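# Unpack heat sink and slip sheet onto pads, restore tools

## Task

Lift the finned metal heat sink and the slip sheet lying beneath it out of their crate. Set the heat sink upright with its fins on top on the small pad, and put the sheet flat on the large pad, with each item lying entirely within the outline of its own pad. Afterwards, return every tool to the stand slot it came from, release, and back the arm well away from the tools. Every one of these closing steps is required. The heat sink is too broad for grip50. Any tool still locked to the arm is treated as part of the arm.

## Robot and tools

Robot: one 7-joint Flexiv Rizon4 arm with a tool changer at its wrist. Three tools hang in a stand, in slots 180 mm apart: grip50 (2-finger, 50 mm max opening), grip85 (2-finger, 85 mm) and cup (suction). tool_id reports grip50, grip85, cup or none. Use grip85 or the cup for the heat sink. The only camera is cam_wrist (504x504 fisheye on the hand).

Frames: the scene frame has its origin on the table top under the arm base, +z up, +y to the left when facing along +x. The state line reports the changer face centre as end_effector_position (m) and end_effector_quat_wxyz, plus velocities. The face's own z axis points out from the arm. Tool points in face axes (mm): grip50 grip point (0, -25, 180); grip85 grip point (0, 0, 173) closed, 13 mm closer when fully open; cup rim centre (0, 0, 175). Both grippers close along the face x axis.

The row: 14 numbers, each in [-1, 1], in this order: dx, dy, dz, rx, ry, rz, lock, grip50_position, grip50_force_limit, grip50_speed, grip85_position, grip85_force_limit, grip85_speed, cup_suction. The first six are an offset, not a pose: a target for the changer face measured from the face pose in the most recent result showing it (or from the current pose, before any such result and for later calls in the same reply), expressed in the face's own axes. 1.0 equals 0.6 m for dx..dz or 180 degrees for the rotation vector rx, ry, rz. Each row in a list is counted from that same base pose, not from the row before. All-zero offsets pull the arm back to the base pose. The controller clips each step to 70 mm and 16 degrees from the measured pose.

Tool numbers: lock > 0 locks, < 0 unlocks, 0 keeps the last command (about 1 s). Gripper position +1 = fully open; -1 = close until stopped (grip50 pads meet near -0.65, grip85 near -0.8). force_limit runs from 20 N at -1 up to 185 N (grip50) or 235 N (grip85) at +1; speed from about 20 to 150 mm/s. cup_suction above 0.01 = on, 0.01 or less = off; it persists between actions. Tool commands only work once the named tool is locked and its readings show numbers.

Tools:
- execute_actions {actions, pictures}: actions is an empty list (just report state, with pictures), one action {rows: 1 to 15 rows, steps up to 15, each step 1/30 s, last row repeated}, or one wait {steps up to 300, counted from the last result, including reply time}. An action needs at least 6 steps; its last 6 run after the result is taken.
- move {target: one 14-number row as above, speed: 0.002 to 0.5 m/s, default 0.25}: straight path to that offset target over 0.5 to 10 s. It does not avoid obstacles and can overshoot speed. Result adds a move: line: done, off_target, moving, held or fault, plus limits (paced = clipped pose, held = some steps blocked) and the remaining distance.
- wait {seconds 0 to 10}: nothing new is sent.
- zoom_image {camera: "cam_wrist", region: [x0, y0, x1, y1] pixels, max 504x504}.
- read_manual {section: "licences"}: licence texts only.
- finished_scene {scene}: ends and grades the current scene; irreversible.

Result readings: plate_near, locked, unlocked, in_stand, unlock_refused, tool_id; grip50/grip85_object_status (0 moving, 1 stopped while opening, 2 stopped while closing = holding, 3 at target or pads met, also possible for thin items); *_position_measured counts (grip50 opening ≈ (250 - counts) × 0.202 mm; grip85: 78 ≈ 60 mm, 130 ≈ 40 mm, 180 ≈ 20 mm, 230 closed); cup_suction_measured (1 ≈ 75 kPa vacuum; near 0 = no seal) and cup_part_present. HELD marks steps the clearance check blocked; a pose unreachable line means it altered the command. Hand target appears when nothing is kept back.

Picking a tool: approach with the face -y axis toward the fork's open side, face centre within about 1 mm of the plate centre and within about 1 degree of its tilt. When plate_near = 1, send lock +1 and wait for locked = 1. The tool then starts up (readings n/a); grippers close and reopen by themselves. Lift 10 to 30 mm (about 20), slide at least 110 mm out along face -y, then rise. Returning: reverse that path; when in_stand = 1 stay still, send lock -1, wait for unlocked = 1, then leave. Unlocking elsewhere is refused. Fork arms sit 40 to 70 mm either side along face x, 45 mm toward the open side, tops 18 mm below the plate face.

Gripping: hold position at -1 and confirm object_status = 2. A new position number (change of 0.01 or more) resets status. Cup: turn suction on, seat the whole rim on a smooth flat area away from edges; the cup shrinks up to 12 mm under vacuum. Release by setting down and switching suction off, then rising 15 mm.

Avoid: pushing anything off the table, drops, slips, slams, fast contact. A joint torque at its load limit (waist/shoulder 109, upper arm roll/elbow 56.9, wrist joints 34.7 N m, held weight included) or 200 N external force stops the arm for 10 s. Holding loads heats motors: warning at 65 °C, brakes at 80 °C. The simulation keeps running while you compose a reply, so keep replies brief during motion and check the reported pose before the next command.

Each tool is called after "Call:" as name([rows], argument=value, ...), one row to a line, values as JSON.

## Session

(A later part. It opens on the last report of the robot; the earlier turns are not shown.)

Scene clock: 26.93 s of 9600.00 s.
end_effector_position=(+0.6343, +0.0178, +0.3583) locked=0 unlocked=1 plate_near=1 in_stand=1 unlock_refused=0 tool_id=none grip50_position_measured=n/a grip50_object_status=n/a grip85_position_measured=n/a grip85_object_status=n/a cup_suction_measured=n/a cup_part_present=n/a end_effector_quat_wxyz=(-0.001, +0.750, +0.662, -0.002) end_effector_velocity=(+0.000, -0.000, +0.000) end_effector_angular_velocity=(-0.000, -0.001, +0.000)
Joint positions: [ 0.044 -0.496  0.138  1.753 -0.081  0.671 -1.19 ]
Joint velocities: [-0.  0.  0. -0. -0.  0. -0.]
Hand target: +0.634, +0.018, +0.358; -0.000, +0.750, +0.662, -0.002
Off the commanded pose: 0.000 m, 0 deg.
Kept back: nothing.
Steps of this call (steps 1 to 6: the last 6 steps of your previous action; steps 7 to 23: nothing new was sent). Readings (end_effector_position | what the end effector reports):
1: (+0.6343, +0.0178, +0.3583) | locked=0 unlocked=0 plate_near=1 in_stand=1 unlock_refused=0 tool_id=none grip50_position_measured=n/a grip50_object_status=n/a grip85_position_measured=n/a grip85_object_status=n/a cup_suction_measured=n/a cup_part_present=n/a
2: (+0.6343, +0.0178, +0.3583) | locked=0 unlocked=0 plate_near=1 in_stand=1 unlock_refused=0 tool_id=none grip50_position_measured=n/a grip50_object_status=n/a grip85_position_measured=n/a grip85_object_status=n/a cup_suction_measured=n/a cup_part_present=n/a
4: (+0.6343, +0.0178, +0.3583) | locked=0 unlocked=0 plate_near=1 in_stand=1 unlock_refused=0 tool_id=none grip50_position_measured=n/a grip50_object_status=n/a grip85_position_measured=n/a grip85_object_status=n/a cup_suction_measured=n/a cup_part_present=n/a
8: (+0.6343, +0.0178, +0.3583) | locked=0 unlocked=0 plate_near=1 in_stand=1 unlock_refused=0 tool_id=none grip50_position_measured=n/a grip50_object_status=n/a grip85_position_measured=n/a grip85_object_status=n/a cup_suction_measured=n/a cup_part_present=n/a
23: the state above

Notes (scene 2): heat sink placed; grip85 returned. Sheet ≈(0.363,-0.3135) yaw≈1.7°, large pad centre ≈(0.330,0.1366) yaw≈-2.5°. Cup slot is +0.18 m along face x.

Call:
move(target=[0,0,-0.125,0,0,0,0,1,0,0,1,-0.5,0.5,0], speed=0.25)

Call:
zoom_image(camera="cam_wrist", region=[170,240,330,400])

Call:
move(target=[0.3,0,-0.001,0,0,0,0,1,0,0,1,-0.5,0.5,0], speed=0.4)

Call:
zoom_image(camera="cam_wrist", region=[170,240,330,400])

Scene clock: 28.00 s of 9600.00 s.
end_effector_position=(+0.6346, +0.0180, +0.4333) locked=0 unlocked=1 plate_near=0 in_stand=0 unlock_refused=0 tool_id=none grip50_position_measured=n/a grip50_object_status=n/a grip85_position_measured=n/a grip85_object_status=n/a cup_suction_measured=n/a cup_part_present=n/a end_effector_quat_wxyz=(-0.000, +0.750, +0.662, -0.002) end_effector_velocity=(-0.000, +0.000, -0.000) end_effector_angular_velocity=(+0.000, +0.000, +0.000)
Joint positions: [ 0.037 -0.404  0.15   1.671 -0.064  0.496 -1.2  ]
Joint velocities: [ 0.001  0.     0.     0.     0.    -0.     0.   ]
Hand target: +0.635, +0.018, +0.433; -0.001, +0.750, +0.662, -0.002
Off the commanded pose: 0.000 m, 0 deg.
Kept back: nothing.
move: done
camera_calibration (this result's frames):
cam_wrist: T_world_to_cam=[[0.139967, 0.990116, 0.00891784, -0.109938], [0.941544, -0.135877, 0.308272, -0.666672], [0.306437, -0.0347514, -0.951256, 0.271228], [0, 0, 0, 1]] pos_world=[0.559975, 0.0276909, 0.464504]

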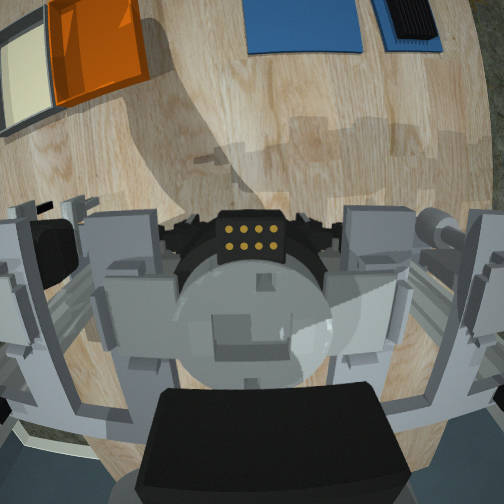

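Region (170, 240, 330, 400) of cam_wrist's 504x504 image, scaled by 3.150, with more detail than that image has.

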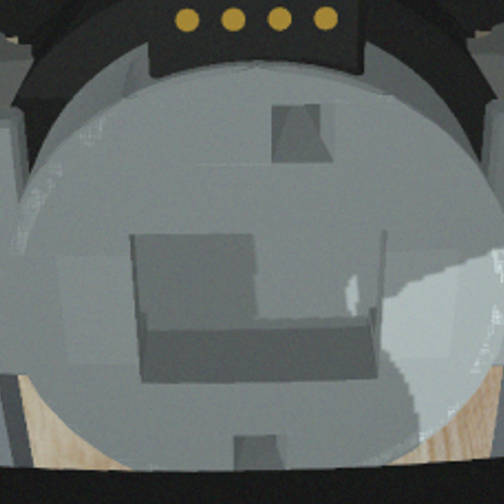

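Scene clock: 28.93 s of 9600.00 s.
end_effector_position=(+0.6568, +0.1965, +0.4334) locked=0 unlocked=1 plate_near=0 in_stand=0 unlock_refused=0 tool_id=none grip50_position_measured=n/a grip50_object_status=n/a grip85_position_measured=n/a grip85_object_status=n/a cup_suction_measured=n/a cup_part_present=n/a end_effector_quat_wxyz=(+0.000, +0.749, +0.662, -0.002) end_effector_velocity=(-0.000, -0.000, -0.000) end_effector_angular_velocity=(-0.001, +0.001, -0.000)
Joint positions: [ 0.255 -0.528  0.204  1.489 -0.111  0.432 -0.926]
Joint velocities: [-0.     0.     0.     0.    -0.001 -0.001  0.   ]
Hand target: +0.657, +0.196, +0.433; +0.000, +0.749, +0.662, -0.002
Off the commanded pose: 0.000 m, 0 deg.
Kept back: nothing.
move: done
camera_calibration (this result's frames):
cam_wrist: T_world_to_cam=[[0.139907, 0.990135, 0.00764069, -0.289197], [0.941546, -0.135421, 0.308467, -0.663574], [0.306459, -0.0359625, -0.951204, 0.270893], [0, 0, 0, 1]] pos_world=[0.582228, 0.206224, 0.464575]

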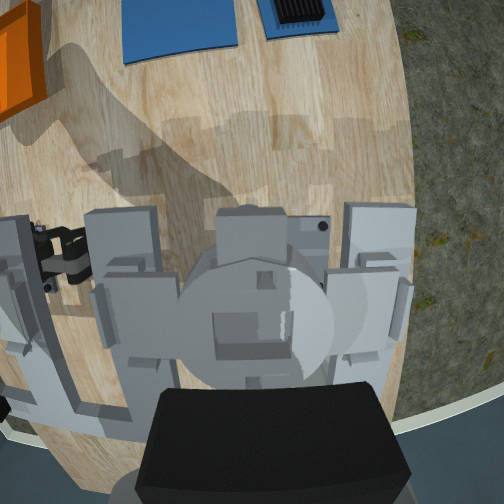

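Region (170, 240, 330, 400) of cam_wrist's 504x504 image, scaled by 3.150, with more detail than that image has.

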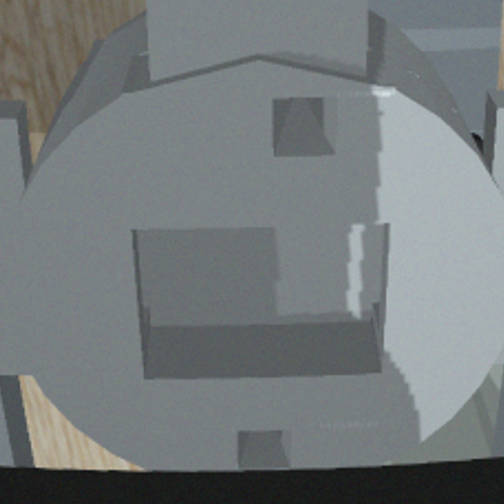

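Call:
move(target=[0.0007,-0.0014,0.088,0,0,-0.0015,0,1,0,0,1,-0.5,0.5,0], speed=0.25)

Call:
move(target=[0,0,0.0378,0,0,0,0,1,0,0,1,-0.5,0.5,0], speed=0.035)

Scene clock: 29.87 s of 9600.00 s.
end_effector_position=(+0.6559, +0.1968, +0.3804) locked=0 unlocked=1 plate_near=0 in_stand=0 unlock_refused=0 tool_id=none grip50_position_measured=n/a grip50_object_status=n/a grip85_position_measured=n/a grip85_object_status=n/a cup_suction_measured=n/a cup_part_present=n/a end_effector_quat_wxyz=(-0.000, +0.748, +0.664, -0.002) end_effector_velocity=(+0.000, +0.000, +0.000) end_effector_angular_velocity=(-0.000, -0.001, +0.000)
Joint positions: [ 0.259 -0.582  0.196  1.554 -0.123  0.55  -0.922]
Joint velocities: [ 0.     0.     0.     0.    -0.     0.001  0.   ]
Hand target: +0.656, +0.197, +0.381; +0.000, +0.748, +0.664, -0.002
Off the commanded pose: 0.000 m, 0 deg.
Kept back: nothing.
move: done
camera_calibration (this result's frames):
cam_wrist: T_world_to_cam=[[0.13531, 0.990774, 0.00765546, -0.286011], [0.94229, -0.131069, 0.308076, -0.647471], [0.306237, -0.0344722, -0.951331, 0.220713], [0, 0, 0, 1]] pos_world=[0.581215, 0.206118, 0.411631]

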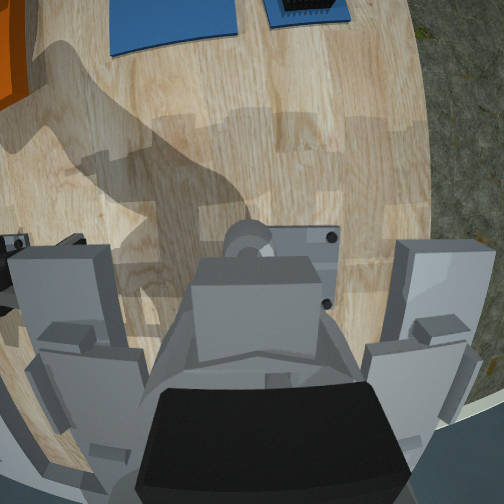

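Scene clock: 30.73 s of 9600.00 s.
end_effector_position=(+0.6560, +0.1967, +0.3581) locked=0 unlocked=1 plate_near=1 in_stand=1 unlock_refused=0 tool_id=none grip50_position_measured=n/a grip50_object_status=n/a grip85_position_measured=n/a grip85_object_status=n/a cup_suction_measured=n/a cup_part_present=n/a end_effector_quat_wxyz=(-0.000, +0.748, +0.664, -0.002) end_effector_velocity=(-0.000, +0.000, +0.000) end_effector_angular_velocity=(+0.000, -0.000, +0.001)
Joint positions: [ 0.262 -0.609  0.191  1.575 -0.129  0.599 -0.918]
Joint velocities: [ 0.  0.  0.  0.  0.  0. -0.]
Hand target: +0.656, +0.197, +0.358; -0.000, +0.748, +0.664, -0.002
Off the commanded pose: 0.000 m, 0 deg.
Kept back: nothing.
move: done
camera_calibration (this result's frames):
cam_wrist: T_world_to_cam=[[0.135333, 0.990767, 0.00815243, -0.285953], [0.942064, -0.131221, 0.308703, -0.640748], [0.306922, -0.0340975, -0.951124, 0.198861], [0, 0, 0, 1]] pos_world=[0.581289, 0.206014, 0.389273]

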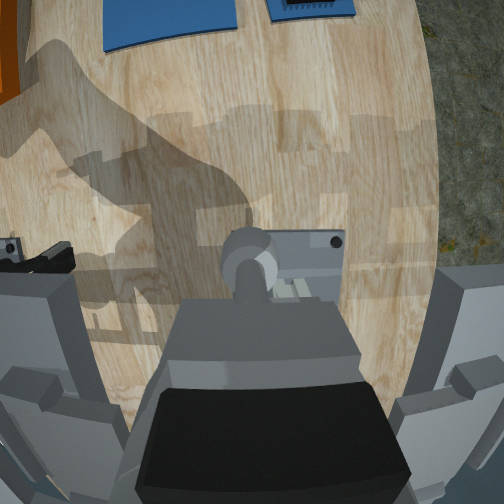

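Call:
execute_actions([
  {"rows":[[0,0,0,0,0,0,1,1,0,0,1,-0.5,0.5,0]],"steps":15},
])

Call:
execute_actions([
  {"steps":23},
])

Scene clock: 31.17 s of 9600.00 s.
end_effector_position=(+0.6560, +0.1967, +0.3582) locked=0 unlocked=0 plate_near=1 in_stand=1 unlock_refused=0 tool_id=none grip50_position_measured=n/a grip50_object_status=n/a grip85_position_measured=n/a grip85_object_status=n/a cup_suction_measured=n/a cup_part_present=n/a end_effector_quat_wxyz=(-0.000, +0.748, +0.664, -0.002) end_effector_velocity=(+0.000, +0.000, +0.000) end_effector_angular_velocity=(+0.001, -0.000, -0.000)
Joint positions: [ 0.262 -0.609  0.191  1.575 -0.129  0.599 -0.918]
Joint velocities: [-0.  0. -0. -0.  0.  0. -0.]
Steps of this call (steps 1 to 4: nothing new was sent; steps 5 to 13: the first 9 steps of this action). Readings (end_effector_position | what the end effector reports):
5: (+0.6560, +0.1967, +0.3582) | locked=0 unlocked=0 plate_near=1 in_stand=1 unlock_refused=0 tool_id=none grip50_position_measured=n/a grip50_object_status=n/a grip85_position_measured=n/a grip85_object_status=n/a cup_suction_measured=n/a cup_part_present=n/a
6: (+0.6560, +0.1967, +0.3582) | locked=0 unlocked=0 plate_near=1 in_stand=1 unlock_refused=0 tool_id=none grip50_position_measured=n/a grip50_object_status=n/a grip85_position_measured=n/a grip85_object_status=n/a cup_suction_measured=n/a cup_part_present=n/a
8: (+0.6560, +0.1967, +0.3582) | locked=0 unlocked=0 plate_near=1 in_stand=1 unlock_refused=0 tool_id=none grip50_position_measured=n/a grip50_object_status=n/a grip85_position_measured=n/a grip85_object_status=n/a cup_suction_measured=n/a cup_part_present=n/a
12: (+0.6560, +0.1967, +0.3582) | locked=0 unlocked=0 plate_near=1 in_stand=1 unlock_refused=0 tool_id=none grip50_position_measured=n/a grip50_object_status=n/a grip85_position_measured=n/a grip85_object_status=n/a cup_suction_measured=n/a cup_part_present=n/a
13: the state above

Scene clock: 31.93 s of 9600.00 s.
end_effector_position=(+0.6560, +0.1967, +0.3584) locked=1 unlocked=0 plate_near=1 in_stand=1 unlock_refused=0 tool_id=cup grip50_position_measured=n/a grip50_object_status=n/a grip85_position_measured=n/a grip85_object_status=n/a cup_suction_measured=n/a cup_part_present=n/a end_effector_quat_wxyz=(+0.000, +0.748, +0.664, -0.002) end_effector_velocity=(-0.000, +0.000, +0.000) end_effector_angular_velocity=(+0.000, -0.000, +0.000)
Joint positions: [ 0.262 -0.609  0.191  1.575 -0.129  0.599 -0.918]
Joint velocities: [ 0. -0.  0. -0. -0.  0.  0.]
Hand target: +0.656, +0.197, +0.358; -0.000, +0.748, +0.664, -0.002
Off the commanded pose: 0.000 m, 0 deg.
Kept back: nothing.
Steps of this call (steps 1 to 6: the last 6 steps of your previous action; steps 7 to 23: nothing new was sent). Readings (end_effector_position | what the end effector reports):
1: (+0.6560, +0.1967, +0.3582) | locked=0 unlocked=0 plate_near=1 in_stand=1 unlock_refused=0 tool_id=none grip50_position_measured=n/a grip50_object_status=n/a grip85_position_measured=n/a grip85_object_status=n/a cup_suction_measured=n/a cup_part_present=n/a
2: (+0.6560, +0.1967, +0.3582) | locked=0 unlocked=0 plate_near=1 in_stand=1 unlock_refused=0 tool_id=none grip50_position_measured=n/a grip50_object_status=n/a grip85_position_measured=n/a grip85_object_status=n/a cup_suction_measured=n/a cup_part_present=n/a
4: (+0.6560, +0.1967, +0.3582) | locked=0 unlocked=0 plate_near=1 in_stand=1 unlock_refused=0 tool_id=none grip50_position_measured=n/a grip50_object_status=n/a grip85_position_measured=n/a grip85_object_status=n/a cup_suction_measured=n/a cup_part_present=n/a
8: (+0.6560, +0.1967, +0.3582) | locked=0 unlocked=0 plate_near=1 in_stand=1 unlock_refused=0 tool_id=none grip50_position_measured=n/a grip50_object_status=n/a grip85_position_measured=n/a grip85_object_status=n/a cup_suction_measured=n/a cup_part_present=n/a
23: the state above

Call:
move(target=[0,0,-0.0333,0,0,0,0,1,0,0,1,-0.5,1,0], speed=0.1)

Call:
move(target=[0,-0.2333,0,0,0,0,0,1,0,0,1,-0.5,1,0], speed=0.3)

Call:
move(target=[-0.8955,-0.1038,0.217,0,0,-0.0475,0,1,0,0,1,-0.5,1,0], speed=0.5)

Scene clock: 33.03 s of 9600.00 s.
end_effector_position=(+0.6562, +0.1969, +0.3785) locked=1 unlocked=0 plate_near=1 in_stand=0 unlock_refused=0 tool_id=cup grip50_position_measured=n/a grip50_object_status=n/a grip85_position_measured=n/a grip85_object_status=n/a cup_suction_measured=0.01 cup_part_present=0 end_effector_quat_wxyz=(+0.000, +0.748, +0.664, -0.002) end_effector_velocity=(+0.000, +0.000, +0.000) end_effector_angular_velocity=(-0.000, -0.001, +0.001)
Joint positions: [ 0.259 -0.584  0.195  1.556 -0.124  0.557 -0.921]
Joint velocities: [ 0.    -0.    -0.     0.    -0.001  0.    -0.   ]
Hand target: +0.656, +0.197, +0.378; +0.000, +0.748, +0.664, -0.002
Off the commanded pose: 0.000 m, 0 deg.
Kept back: nothing.
move: done
camera_calibration (this result's frames):
cam_wrist: T_world_to_cam=[[0.13536, 0.99076, 0.00855068, -0.286482], [0.941765, -0.131337, 0.309563, -0.647316], [0.307825, -0.0338495, -0.950841, 0.217466], [0, 0, 0, 1]] pos_world=[0.581457, 0.206179, 0.40961]

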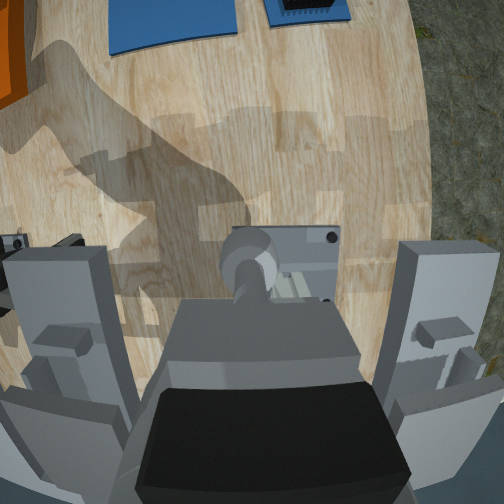

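Scene clock: 33.90 s of 9600.00 s.
end_effector_position=(+0.5169, +0.2133, +0.3786) locked=1 unlocked=0 plate_near=1 in_stand=0 unlock_refused=0 tool_id=cup grip50_position_measured=n/a grip50_object_status=n/a grip85_position_measured=n/a grip85_object_status=n/a cup_suction_measured=0.01 cup_part_present=0 end_effector_quat_wxyz=(+0.001, +0.748, +0.664, -0.002) end_effector_velocity=(-0.000, +0.000, -0.000) end_effector_angular_velocity=(-0.000, +0.001, +0.000)
Joint positions: [ 0.296 -0.326  0.271  1.966 -0.112  0.707 -0.784]
Joint velocities: [ 0.    -0.001  0.     0.    -0.     0.    -0.   ]
Hand target: +0.517, +0.213, +0.378; +0.001, +0.748, +0.664, -0.002
Off the commanded pose: 0.000 m, 0 deg.
Kept back: nothing.
move: done
camera_calibration (this result's frames):
cam_wrist: T_world_to_cam=[[0.135216, 0.990785, 0.00783688, -0.283563], [0.941658, -0.130964, 0.310046, -0.514258], [0.308215, -0.0345436, -0.950689, 0.260782], [0, 0, 0, 1]] pos_world=[0.442221, 0.222609, 0.409589]

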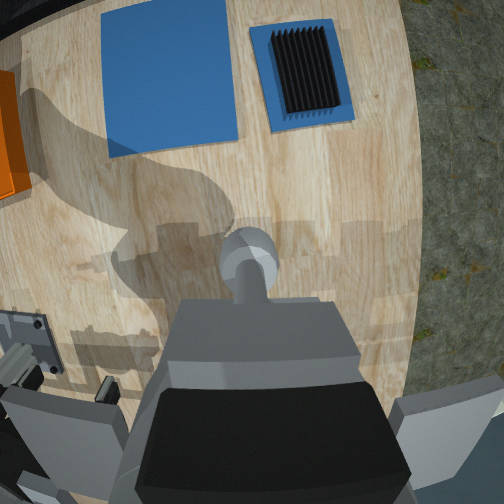

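Scene clock: 35.57 s of 9600.00 s.
end_effector_position=(+0.3916, -0.3116, +0.2491) locked=1 unlocked=0 plate_near=1 in_stand=0 unlock_refused=0 tool_id=cup grip50_position_measured=n/a grip50_object_status=n/a grip85_position_measured=n/a grip85_object_status=n/a cup_suction_measured=0.01 cup_part_present=0 end_effector_quat_wxyz=(-0.001, +0.697, +0.717, +0.000) end_effector_velocity=(+0.000, -0.000, +0.000) end_effector_angular_velocity=(-0.000, +0.000, +0.000)
Joint positions: [-0.458 -0.46  -0.026  2.229  0.037  1.115 -2.074]
Joint velocities: [ 0.  0. -0. -0. -0. -0.  0.]
Hand target: +0.392, -0.312, +0.249; -0.001, +0.697, +0.718, +0.000
Off the commanded pose: 0.002 m, 0 deg.
Kept back: nothing.
move: done
camera_calibration (this result's frames):
cam_wrist: T_world_to_cam=[[-0.0129275, 0.999832, 0.0130248, 0.314007], [0.95065, 0.00825119, 0.310155, -0.384969], [0.309995, 0.0163915, -0.950597, 0.173381], [0, 0, 0, 1]] pos_world=[0.316283, -0.313619, 0.280126]

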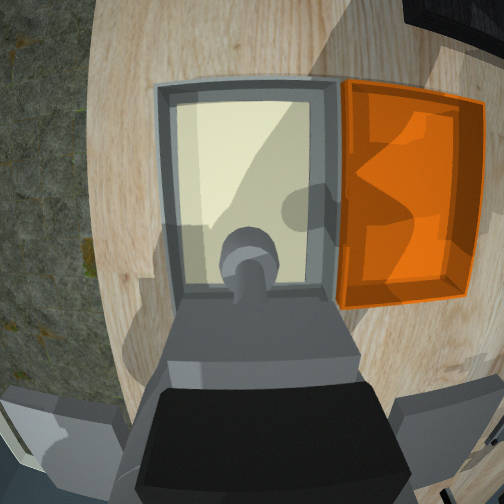

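Call:
move(target=[-0.003,0,0.12,0,0,0,0,1,0,0,1,-0.5,1,1], speed=0.08)

Scene clock: 37.00 s of 9600.00 s.
end_effector_position=(+0.3915, -0.3133, +0.1771) locked=1 unlocked=0 plate_near=1 in_stand=0 unlock_refused=0 tool_id=cup grip50_position_measured=n/a grip50_object_status=n/a grip85_position_measured=n/a grip85_object_status=n/a cup_suction_measured=0.74 cup_part_present=1 end_effector_quat_wxyz=(-0.001, +0.697, +0.717, +0.000) end_effector_velocity=(+0.000, -0.000, +0.000) end_effector_angular_velocity=(-0.000, -0.000, +0.000)
Joint positions: [-0.464 -0.659 -0.018  2.204  0.057  1.288 -2.091]
Joint velocities: [-0.     0.     0.    -0.    -0.001  0.     0.   ]
Hand target: +0.392, -0.313, +0.177; -0.001, +0.697, +0.717, +0.000
Off the commanded pose: 0.000 m, 0 deg.
Kept back: nothing.
move: done
camera_calibration (this result's frames):
cam_wrist: T_world_to_cam=[[-0.0125788, 0.999832, 0.0133308, 0.316443], [0.950752, 0.00783003, 0.309855, -0.362654], [0.309698, 0.0165719, -0.95069, 0.105217], [0, 0, 0, 1]] pos_world=[0.316189, -0.315294, 0.208181]

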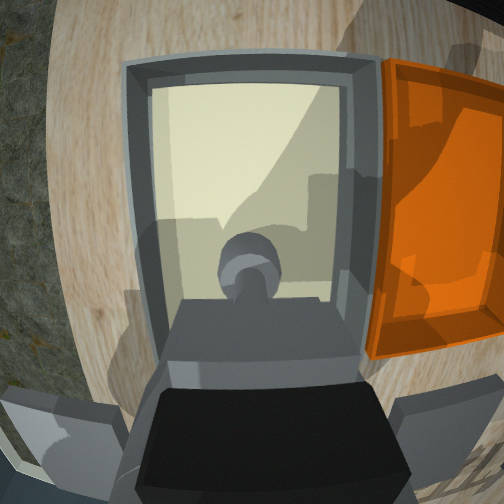

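Call:
move(target=[0.005,0,-0.115,0,0,0,0,1,0,0,1,-0.5,1,1], speed=0.15)

Call:
move(target=[0.744,-0.031,0.035,0,0,0.023,0,1,0,0,1,-0.5,1,1], speed=0.35)

Scene clock: 38.00 s of 9600.00 s.
end_effector_position=(+0.3915, -0.3104, +0.2461) locked=1 unlocked=0 plate_near=1 in_stand=0 unlock_refused=0 tool_id=cup grip50_position_measured=n/a grip50_object_status=n/a grip85_position_measured=n/a grip85_object_status=n/a cup_suction_measured=0.93 cup_part_present=1 end_effector_quat_wxyz=(-0.001, +0.697, +0.717, +0.000) end_effector_velocity=(-0.000, -0.000, -0.001) end_effector_angular_velocity=(-0.000, +0.001, +0.000)
Joint positions: [-0.456 -0.467 -0.026  2.231  0.037  1.124 -2.072]
Joint velocities: [-0.    -0.001 -0.     0.    -0.001  0.     0.   ]
Hand target: +0.391, -0.310, +0.246; -0.001, +0.697, +0.717, +0.000
Off the commanded pose: 0.000 m, 0 deg.
Kept back: nothing.
move: done
camera_calibration (this result's frames):
cam_wrist: T_world_to_cam=[[-0.012938, 0.999832, 0.0130151, 0.312847], [0.950723, 0.00826802, 0.309932, -0.383943], [0.309772, 0.0163836, -0.95067, 0.170626], [0, 0, 0, 1]] pos_world=[0.316216, -0.312416, 0.277134]

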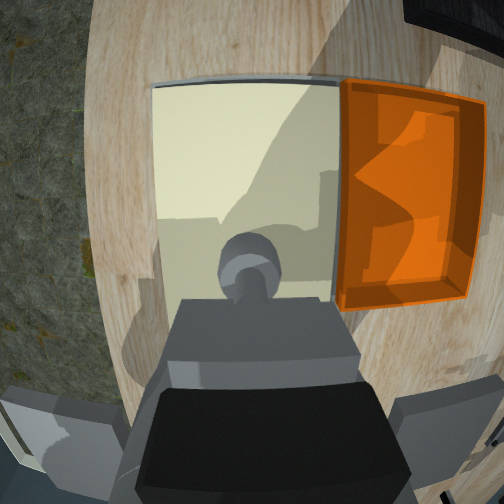

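Scene clock: 39.77 s of 9600.00 s.
end_effector_position=(+0.3592, +0.1329, +0.2251) locked=1 unlocked=0 plate_near=1 in_stand=0 unlock_refused=0 tool_id=cup grip50_position_measured=n/a grip50_object_status=n/a grip85_position_measured=n/a grip85_object_status=n/a cup_suction_measured=0.93 cup_part_present=1 end_effector_quat_wxyz=(+0.001, +0.722, +0.692, -0.002) end_effector_velocity=(+0.000, -0.000, +0.000) end_effector_angular_velocity=(+0.000, -0.000, -0.000)
Joint positions: [ 0.549 -0.385  0.039  2.583 -0.081  1.395 -0.821]
Joint velocities: [-0. -0.  0. -0.  0.  0. -0.]
Hand target: +0.359, +0.133, +0.225; +0.001, +0.722, +0.692, -0.002
Off the commanded pose: 0.003 m, 0 deg.
Kept back: nothing.
move: done
camera_calibration (this result's frames):
cam_wrist: T_world_to_cam=[[0.0590862, 0.998228, 0.00705644, -0.154903], [0.948959, -0.058361, 0.309952, -0.340898], [0.309815, -0.0116176, -0.950726, 0.157096], [0, 0, 0, 1]] pos_world=[0.28398, 0.136558, 0.25611]

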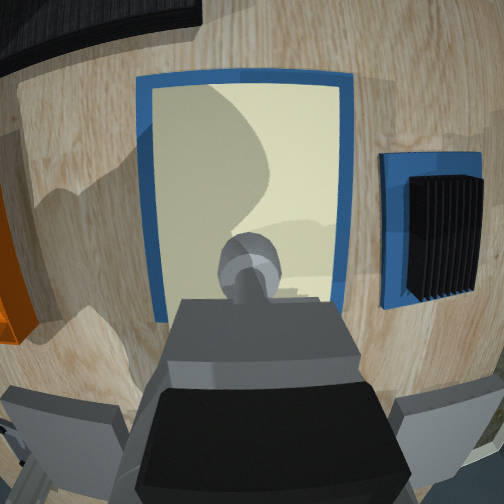

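Call:
move(target=[0,0,0.0855,0,0,0,0,1,0,0,1,-0.5,1,1], speed=0.06)

Scene clock: 41.13 s of 9600.00 s.
end_effector_position=(+0.3591, +0.1327, +0.1739) locked=1 unlocked=0 plate_near=1 in_stand=0 unlock_refused=0 tool_id=cup grip50_position_measured=n/a grip50_object_status=n/a grip85_position_measured=n/a grip85_object_status=n/a cup_suction_measured=0.93 cup_part_present=1 end_effector_quat_wxyz=(+0.001, +0.722, +0.692, -0.002) end_effector_velocity=(+0.000, -0.000, +0.000) end_effector_angular_velocity=(-0.000, -0.000, -0.001)
Joint positions: [ 0.585 -0.587 -0.001  2.568 -0.087  1.582 -0.816]
Joint velocities: [-0.     0.    -0.     0.     0.001 -0.     0.   ]
Hand target: +0.359, +0.133, +0.174; +0.001, +0.722, +0.692, -0.002
Off the commanded pose: 0.000 m, 0 deg.
Kept back: nothing.
move: done
camera_calibration (this result's frames):
cam_wrist: T_world_to_cam=[[0.0591078, 0.998227, 0.00702154, -0.154305], [0.949071, -0.0583749, 0.309608, -0.324929], [0.309469, -0.0116363, -0.950838, 0.10862], [0, 0, 0, 1]] pos_world=[0.283887, 0.136328, 0.204964]

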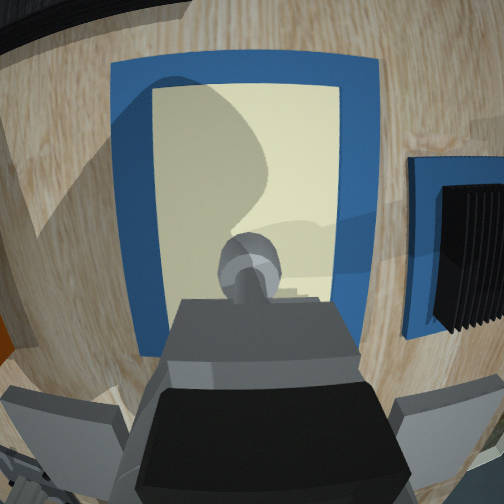

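Call:
execute_actions([
  {"rows":[[0,0,0,0,0,0,0,1,0,0,1,-0.5,1,0]],"steps":7},
])

Call:
move(target=[0,0,-0.05,0,0,0,0,1,0,0,1,-0.5,1,0], speed=0.08)

Call:
move(target=[0.1432,0.273,-0.292,0,0,0.0244,0,1,0,0,1,-0.5,1,0], speed=0.45)

Scene clock: 41.50 s of 9600.00 s.
end_effector_position=(+0.3591, +0.1327, +0.1739) locked=1 unlocked=0 plate_near=1 in_stand=0 unlock_refused=0 tool_id=cup grip50_position_measured=n/a grip50_object_status=n/a grip85_position_measured=n/a grip85_object_status=n/a cup_suction_measured=0.86 cup_part_present=1 end_effector_quat_wxyz=(+0.001, +0.722, +0.692, -0.002) end_effector_velocity=(-0.000, +0.000, +0.000) end_effector_angular_velocity=(+0.000, -0.000, +0.001)
Joint positions: [ 0.585 -0.586 -0.001  2.568 -0.087  1.582 -0.816]
Joint velocities: [ 0.001 -0.     0.    -0.    -0.     0.001  0.   ]
Steps of this call (steps 1 to 10: nothing new was sent; step 11: the first step of this action). Readings (end_effector_position | what the end effector reports):
11: the state above

Scene clock: 42.47 s of 9600.00 s.
end_effector_position=(+0.3593, +0.1330, +0.2041) locked=1 unlocked=0 plate_near=1 in_stand=0 unlock_refused=0 tool_id=cup grip50_position_measured=n/a grip50_object_status=n/a grip85_position_measured=n/a grip85_object_status=n/a cup_suction_measured=0.01 cup_part_present=0 end_effector_quat_wxyz=(+0.001, +0.722, +0.692, -0.001) end_effector_velocity=(-0.000, -0.000, -0.000) end_effector_angular_velocity=(-0.000, +0.000, -0.000)
Joint positions: [ 0.566 -0.467  0.019  2.581 -0.088  1.477 -0.816]
Joint velocities: [-0.    -0.001  0.     0.     0.     0.     0.   ]
Hand target: +0.359, +0.133, +0.204; +0.001, +0.722, +0.692, -0.002
Off your previous action's commanded pose: 0.000 m, 0 deg at its last step (step 6 of this call).
Off the commanded pose: 0.000 m, 0 deg.
Kept back: nothing.
move: done
camera_calibration (this result's frames):
cam_wrist: T_world_to_cam=[[0.0589946, 0.998228, 0.00779932, -0.154947], [0.948719, -0.0584959, 0.310661, -0.334586], [0.310567, -0.0109279, -0.950489, 0.136717], [0, 0, 0, 1]] pos_world=[0.284109, 0.136595, 0.235099]

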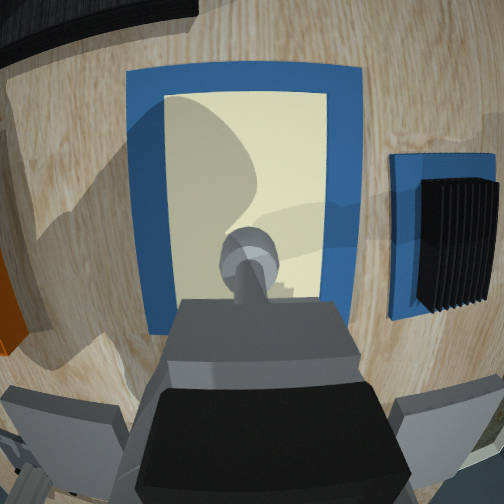

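Scene clock: 43.53 s of 9600.00 s.
end_effector_position=(+0.5266, +0.2129, +0.3785) locked=1 unlocked=0 plate_near=1 in_stand=0 unlock_refused=0 tool_id=cup grip50_position_measured=n/a grip50_object_status=n/a grip85_position_measured=n/a grip85_object_status=n/a cup_suction_measured=0.01 cup_part_present=0 end_effector_quat_wxyz=(+0.001, +0.748, +0.664, -0.001) end_effector_velocity=(+0.000, -0.000, +0.000) end_effector_angular_velocity=(+0.000, -0.001, -0.000)
Joint positions: [ 0.491 -0.314  0.054  1.958 -0.021  0.7   -0.854]
Joint velocities: [-0.  0. -0.  0.  0.  0. -0.]
Hand target: +0.527, +0.213, +0.379; +0.001, +0.748, +0.664, -0.001
Off the commanded pose: 0.001 m, 0 deg.
Kept back: nothing.
move: done
camera_calibration (this result's frames):
cam_wrist: T_world_to_cam=[[0.135059, 0.990806, 0.00786537, -0.284423], [0.941495, -0.130803, 0.310607, -0.523594], [0.308781, -0.034545, -0.950506, 0.257367], [0, 0, 0, 1]] pos_world=[0.451906, 0.222212, 0.409498]

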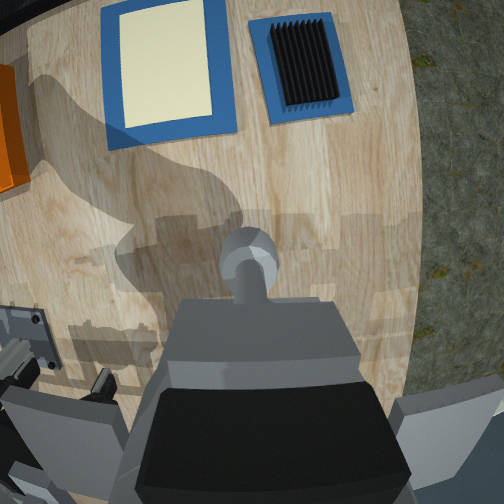

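Call:
move(target=[-0.0013,0.2171,0,0,0,0,0,1,0,0,1,-0.5,0.5,0], speed=0.25)

Call:
move(target=[0,0,0.0338,0,0,0,0,1,0,0,1,-0.5,0.5,0], speed=0.04)

Call:
execute_actions([
  {"rows":[[0,0,0,0,0,0,-1,1,0,0,1,-0.5,0.5,0]],"steps":15},
])

Call:
execute_actions([
  {"steps":23},
])

Scene clock: 44.70 s of 9600.00 s.
end_effector_position=(+0.6561, +0.1968, +0.3785) locked=1 unlocked=0 plate_near=1 in_stand=0 unlock_refused=0 tool_id=cup grip50_position_measured=n/a grip50_object_status=n/a grip85_position_measured=n/a grip85_object_status=n/a cup_suction_measured=0.01 cup_part_present=0 end_effector_quat_wxyz=(+0.000, +0.748, +0.664, -0.001) end_effector_velocity=(-0.000, -0.000, +0.001) end_effector_angular_velocity=(+0.000, -0.000, -0.001)
Joint positions: [ 0.42  -0.562 -0.007  1.563  0.006  0.554 -1.   ]
Joint velocities: [-0.     0.001  0.    -0.     0.    -0.001  0.   ]
Hand target: +0.656, +0.197, +0.379; +0.000, +0.748, +0.664, -0.001
Off the commanded pose: 0.000 m, 0 deg.
Kept back: nothing.
move: done
camera_calibration (this result's frames):
cam_wrist: T_world_to_cam=[[0.135285, 0.99077, 0.00850156, -0.286351], [0.941617, -0.131234, 0.310056, -0.64739], [0.30831, -0.0339407, -0.95068, 0.217089], [0, 0, 0, 1]] pos_world=[0.581402, 0.206116, 0.409544]

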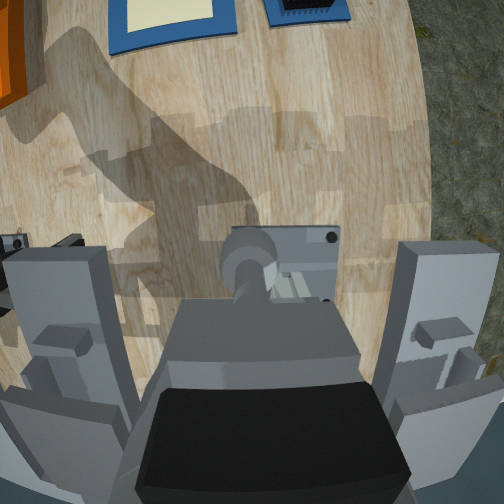

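Scene clock: 45.43 s of 9600.00 s.
end_effector_position=(+0.6562, +0.1967, +0.3583) locked=1 unlocked=0 plate_near=1 in_stand=1 unlock_refused=0 tool_id=cup grip50_position_measured=n/a grip50_object_status=n/a grip85_position_measured=n/a grip85_object_status=n/a cup_suction_measured=0.01 cup_part_present=0 end_effector_quat_wxyz=(+0.000, +0.748, +0.664, -0.001) end_effector_velocity=(-0.000, -0.000, -0.000) end_effector_angular_velocity=(-0.000, +0.001, -0.000)
Joint positions: [ 0.42  -0.588 -0.007  1.58   0.007  0.597 -1.   ]
Joint velocities: [-0.     0.     0.     0.     0.    -0.001  0.   ]
Hand target: +0.656, +0.197, +0.358; +0.000, +0.748, +0.664, -0.001
Off the commanded pose: 0.000 m, 0 deg.
Kept back: nothing.
move: done
camera_calibration (this result's frames):
cam_wrist: T_world_to_cam=[[0.135431, 0.990749, 0.00868737, -0.28627], [0.941529, -0.131423, 0.310245, -0.64115], [0.308516, -0.0338372, -0.950617, 0.197715], [0, 0, 0, 1]] pos_world=[0.581433, 0.20605, 0.389352]

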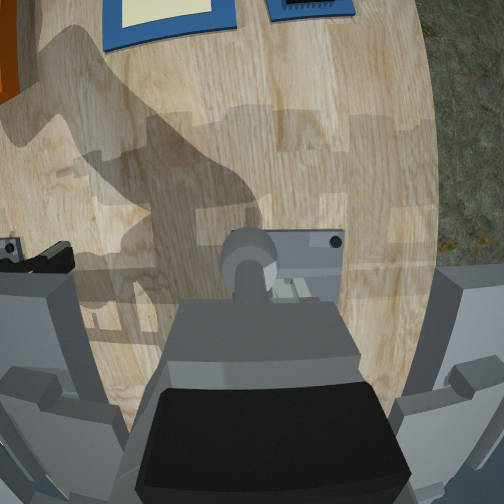

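Scene clock: 45.73 s of 9600.00 s.
end_effector_position=(+0.6561, +0.1967, +0.3582) locked=0 unlocked=0 plate_near=1 in_stand=1 unlock_refused=0 tool_id=none grip50_position_measured=n/a grip50_object_status=n/a grip85_position_measured=n/a grip85_object_status=n/a cup_suction_measured=n/a cup_part_present=n/a end_effector_quat_wxyz=(+0.000, +0.748, +0.664, -0.001) end_effector_velocity=(-0.000, +0.000, +0.000) end_effector_angular_velocity=(+0.001, -0.000, +0.000)
Joint positions: [ 0.42  -0.588 -0.007  1.58   0.007  0.597 -1.   ]
Joint velocities: [ 0. -0.  0. -0.  0.  0. -0.]
Steps of this call (steps 1 to 9: the first 9 steps of this action). Readings (end_effector_position | what the end effector reports):
1: (+0.6561, +0.1967, +0.3582) | locked=1 unlocked=0 plate_near=1 in_stand=1 unlock_refused=0 tool_id=cup grip50_position_measured=n/a grip50_object_status=n/a grip85_position_measured=n/a grip85_object_status=n/a cup_suction_measured=0.01 cup_part_present=0
2: (+0.6561, +0.1967, +0.3582) | locked=1 unlocked=0 plate_near=1 in_stand=1 unlock_refused=0 tool_id=cup grip50_position_measured=n/a grip50_object_status=n/a grip85_position_measured=n/a grip85_object_status=n/a cup_suction_measured=0.01 cup_part_present=0
4: (+0.6561, +0.1967, +0.3582) | locked=1 unlocked=0 plate_near=1 in_stand=1 unlock_refused=0 tool_id=cup grip50_position_measured=n/a grip50_object_status=n/a grip85_position_measured=n/a grip85_object_status=n/a cup_suction_measured=0.01 cup_part_present=0
8: (+0.6561, +0.1967, +0.3582) | locked=0 unlocked=0 plate_near=1 in_stand=1 unlock_refused=0 tool_id=none grip50_position_measured=n/a grip50_object_status=n/a grip85_position_measured=n/a grip85_object_status=n/a cup_suction_measured=n/a cup_part_present=n/a
9: the state above

Scene clock: 46.50 s of 9600.00 s.
end_effector_position=(+0.6561, +0.1967, +0.3582) locked=0 unlocked=1 plate_near=1 in_stand=1 unlock_refused=0 tool_id=none grip50_position_measured=n/a grip50_object_status=n/a grip85_position_measured=n/a grip85_object_status=n/a cup_suction_measured=n/a cup_part_present=n/a end_effector_quat_wxyz=(+0.000, +0.748, +0.664, -0.001) end_effector_velocity=(+0.000, +0.000, +0.000) end_effector_angular_velocity=(+0.000, -0.001, +0.000)
Joint positions: [ 0.42  -0.588 -0.007  1.58   0.007  0.597 -1.   ]
Joint velocities: [ 0.    -0.    -0.    -0.    -0.     0.001  0.   ]
Hand target: +0.656, +0.197, +0.358; +0.000, +0.748, +0.664, -0.001
Off the commanded pose: 0.000 m, 0 deg.
Kept back: nothing.
Steps of this call (steps 1 to 6: the last 6 steps of your previous action; steps 7 to 23: nothing new was sent). Readings (end_effector_position | what the end effector reports):
1: (+0.6561, +0.1967, +0.3582) | locked=0 unlocked=0 plate_near=1 in_stand=1 unlock_refused=0 tool_id=none grip50_position_measured=n/a grip50_object_status=n/a grip85_position_measured=n/a grip85_object_status=n/a cup_suction_measured=n/a cup_part_present=n/a
2: (+0.6561, +0.1967, +0.3582) | locked=0 unlocked=0 plate_near=1 in_stand=1 unlock_refused=0 tool_id=none grip50_position_measured=n/a grip50_object_status=n/a grip85_position_measured=n/a grip85_object_status=n/a cup_suction_measured=n/a cup_part_present=n/a
4: (+0.6561, +0.1967, +0.3582) | locked=0 unlocked=0 plate_near=1 in_stand=1 unlock_refused=0 tool_id=none grip50_position_measured=n/a grip50_object_status=n/a grip85_position_measured=n/a grip85_object_status=n/a cup_suction_measured=n/a cup_part_present=n/a
8: (+0.6561, +0.1967, +0.3582) | locked=0 unlocked=0 plate_near=1 in_stand=1 unlock_refused=0 tool_id=none grip50_position_measured=n/a grip50_object_status=n/a grip85_position_measured=n/a grip85_object_status=n/a cup_suction_measured=n/a cup_part_present=n/a
23: the state above

Call:
move(target=[0,0,-0.06,0,0,0,0,1,0,0,1,-0.5,0.5,0], speed=0.15)

Call:
move(target=[-0.1,-0.35,-0.33,0,0,0,0,1,0,0,1,-0.5,0.5,0], speed=0.45)

Scene clock: 47.43 s of 9600.00 s.
end_effector_position=(+0.6562, +0.1969, +0.3944) locked=0 unlocked=1 plate_near=0 in_stand=0 unlock_refused=0 tool_id=none grip50_position_measured=n/a grip50_object_status=n/a grip85_position_measured=n/a grip85_object_status=n/a cup_suction_measured=n/a cup_part_present=n/a end_effector_quat_wxyz=(+0.000, +0.748, +0.664, -0.001) end_effector_velocity=(-0.000, +0.000, +0.000) end_effector_angular_velocity=(+0.000, -0.000, -0.000)
Joint positions: [ 0.419 -0.543 -0.007  1.548  0.006  0.52  -1.   ]
Joint velocities: [ 0.  0.  0. -0.  0.  0.  0.]
Hand target: +0.656, +0.197, +0.394; +0.000, +0.748, +0.664, -0.001
Off the commanded pose: 0.000 m, 0 deg.
Kept back: nothing.
move: done
camera_calibration (this result's frames):
cam_wrist: T_world_to_cam=[[0.135264, 0.990771, 0.00872062, -0.286644], [0.94153, -0.131273, 0.310305, -0.65239], [0.308586, -0.0337623, -0.950597, 0.231918], [0, 0, 0, 1]] pos_world=[0.58145, 0.206187, 0.4254]

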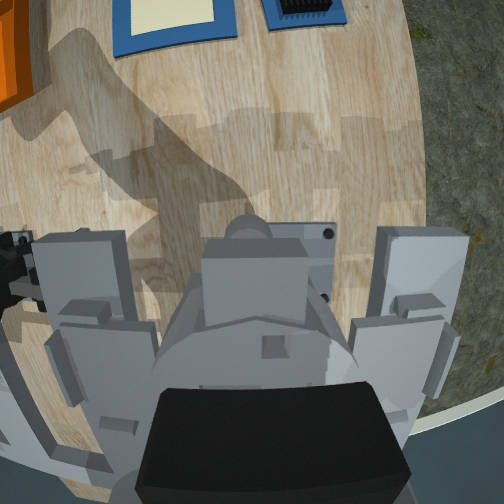

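Scene clock: 48.67 s of 9600.00 s.
end_effector_position=(+0.4405, +0.1627, +0.5922) locked=0 unlocked=1 plate_near=0 in_stand=0 unlock_refused=0 tool_id=none grip50_position_measured=n/a grip50_object_status=n/a grip85_position_measured=n/a grip85_object_status=n/a cup_suction_measured=n/a cup_part_present=n/a end_effector_quat_wxyz=(+0.001, +0.748, +0.664, -0.001) end_effector_velocity=(-0.000, -0.000, -0.000) end_effector_angular_velocity=(-0.001, +0.001, +0.000)
Joint positions: [ 0.436  0.127  0.106  1.86   0.014  0.163 -0.871]
Joint velocities: [-0.    -0.     0.     0.    -0.    -0.001 -0.   ]
Hand target: +0.441, +0.163, +0.592; +0.001, +0.748, +0.664, -0.001
Off the commanded pose: 0.001 m, 0 deg.
Kept back: nothing.
move: done
camera_calibration (this result's frames):
cam_wrist: T_world_to_cam=[[0.134869, 0.990835, 0.00755408, -0.224534], [0.941331, -0.130504, 0.311232, -0.515777], [0.309365, -0.0348648, -0.950304, 0.484965], [0, 0, 0, 1]] pos_world=[0.365768, 0.172073, 0.623087]

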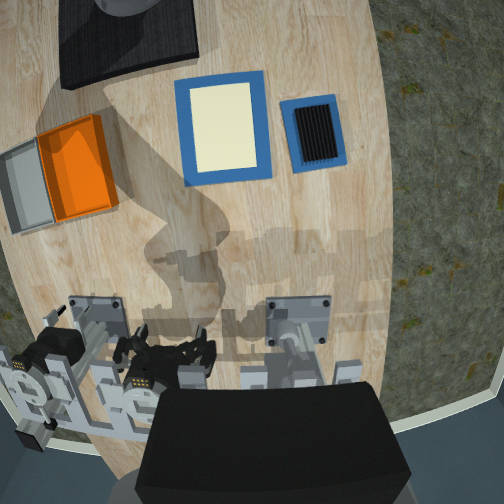

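Call:
finished_scene(scene=2)

The scene is finished: the task was done.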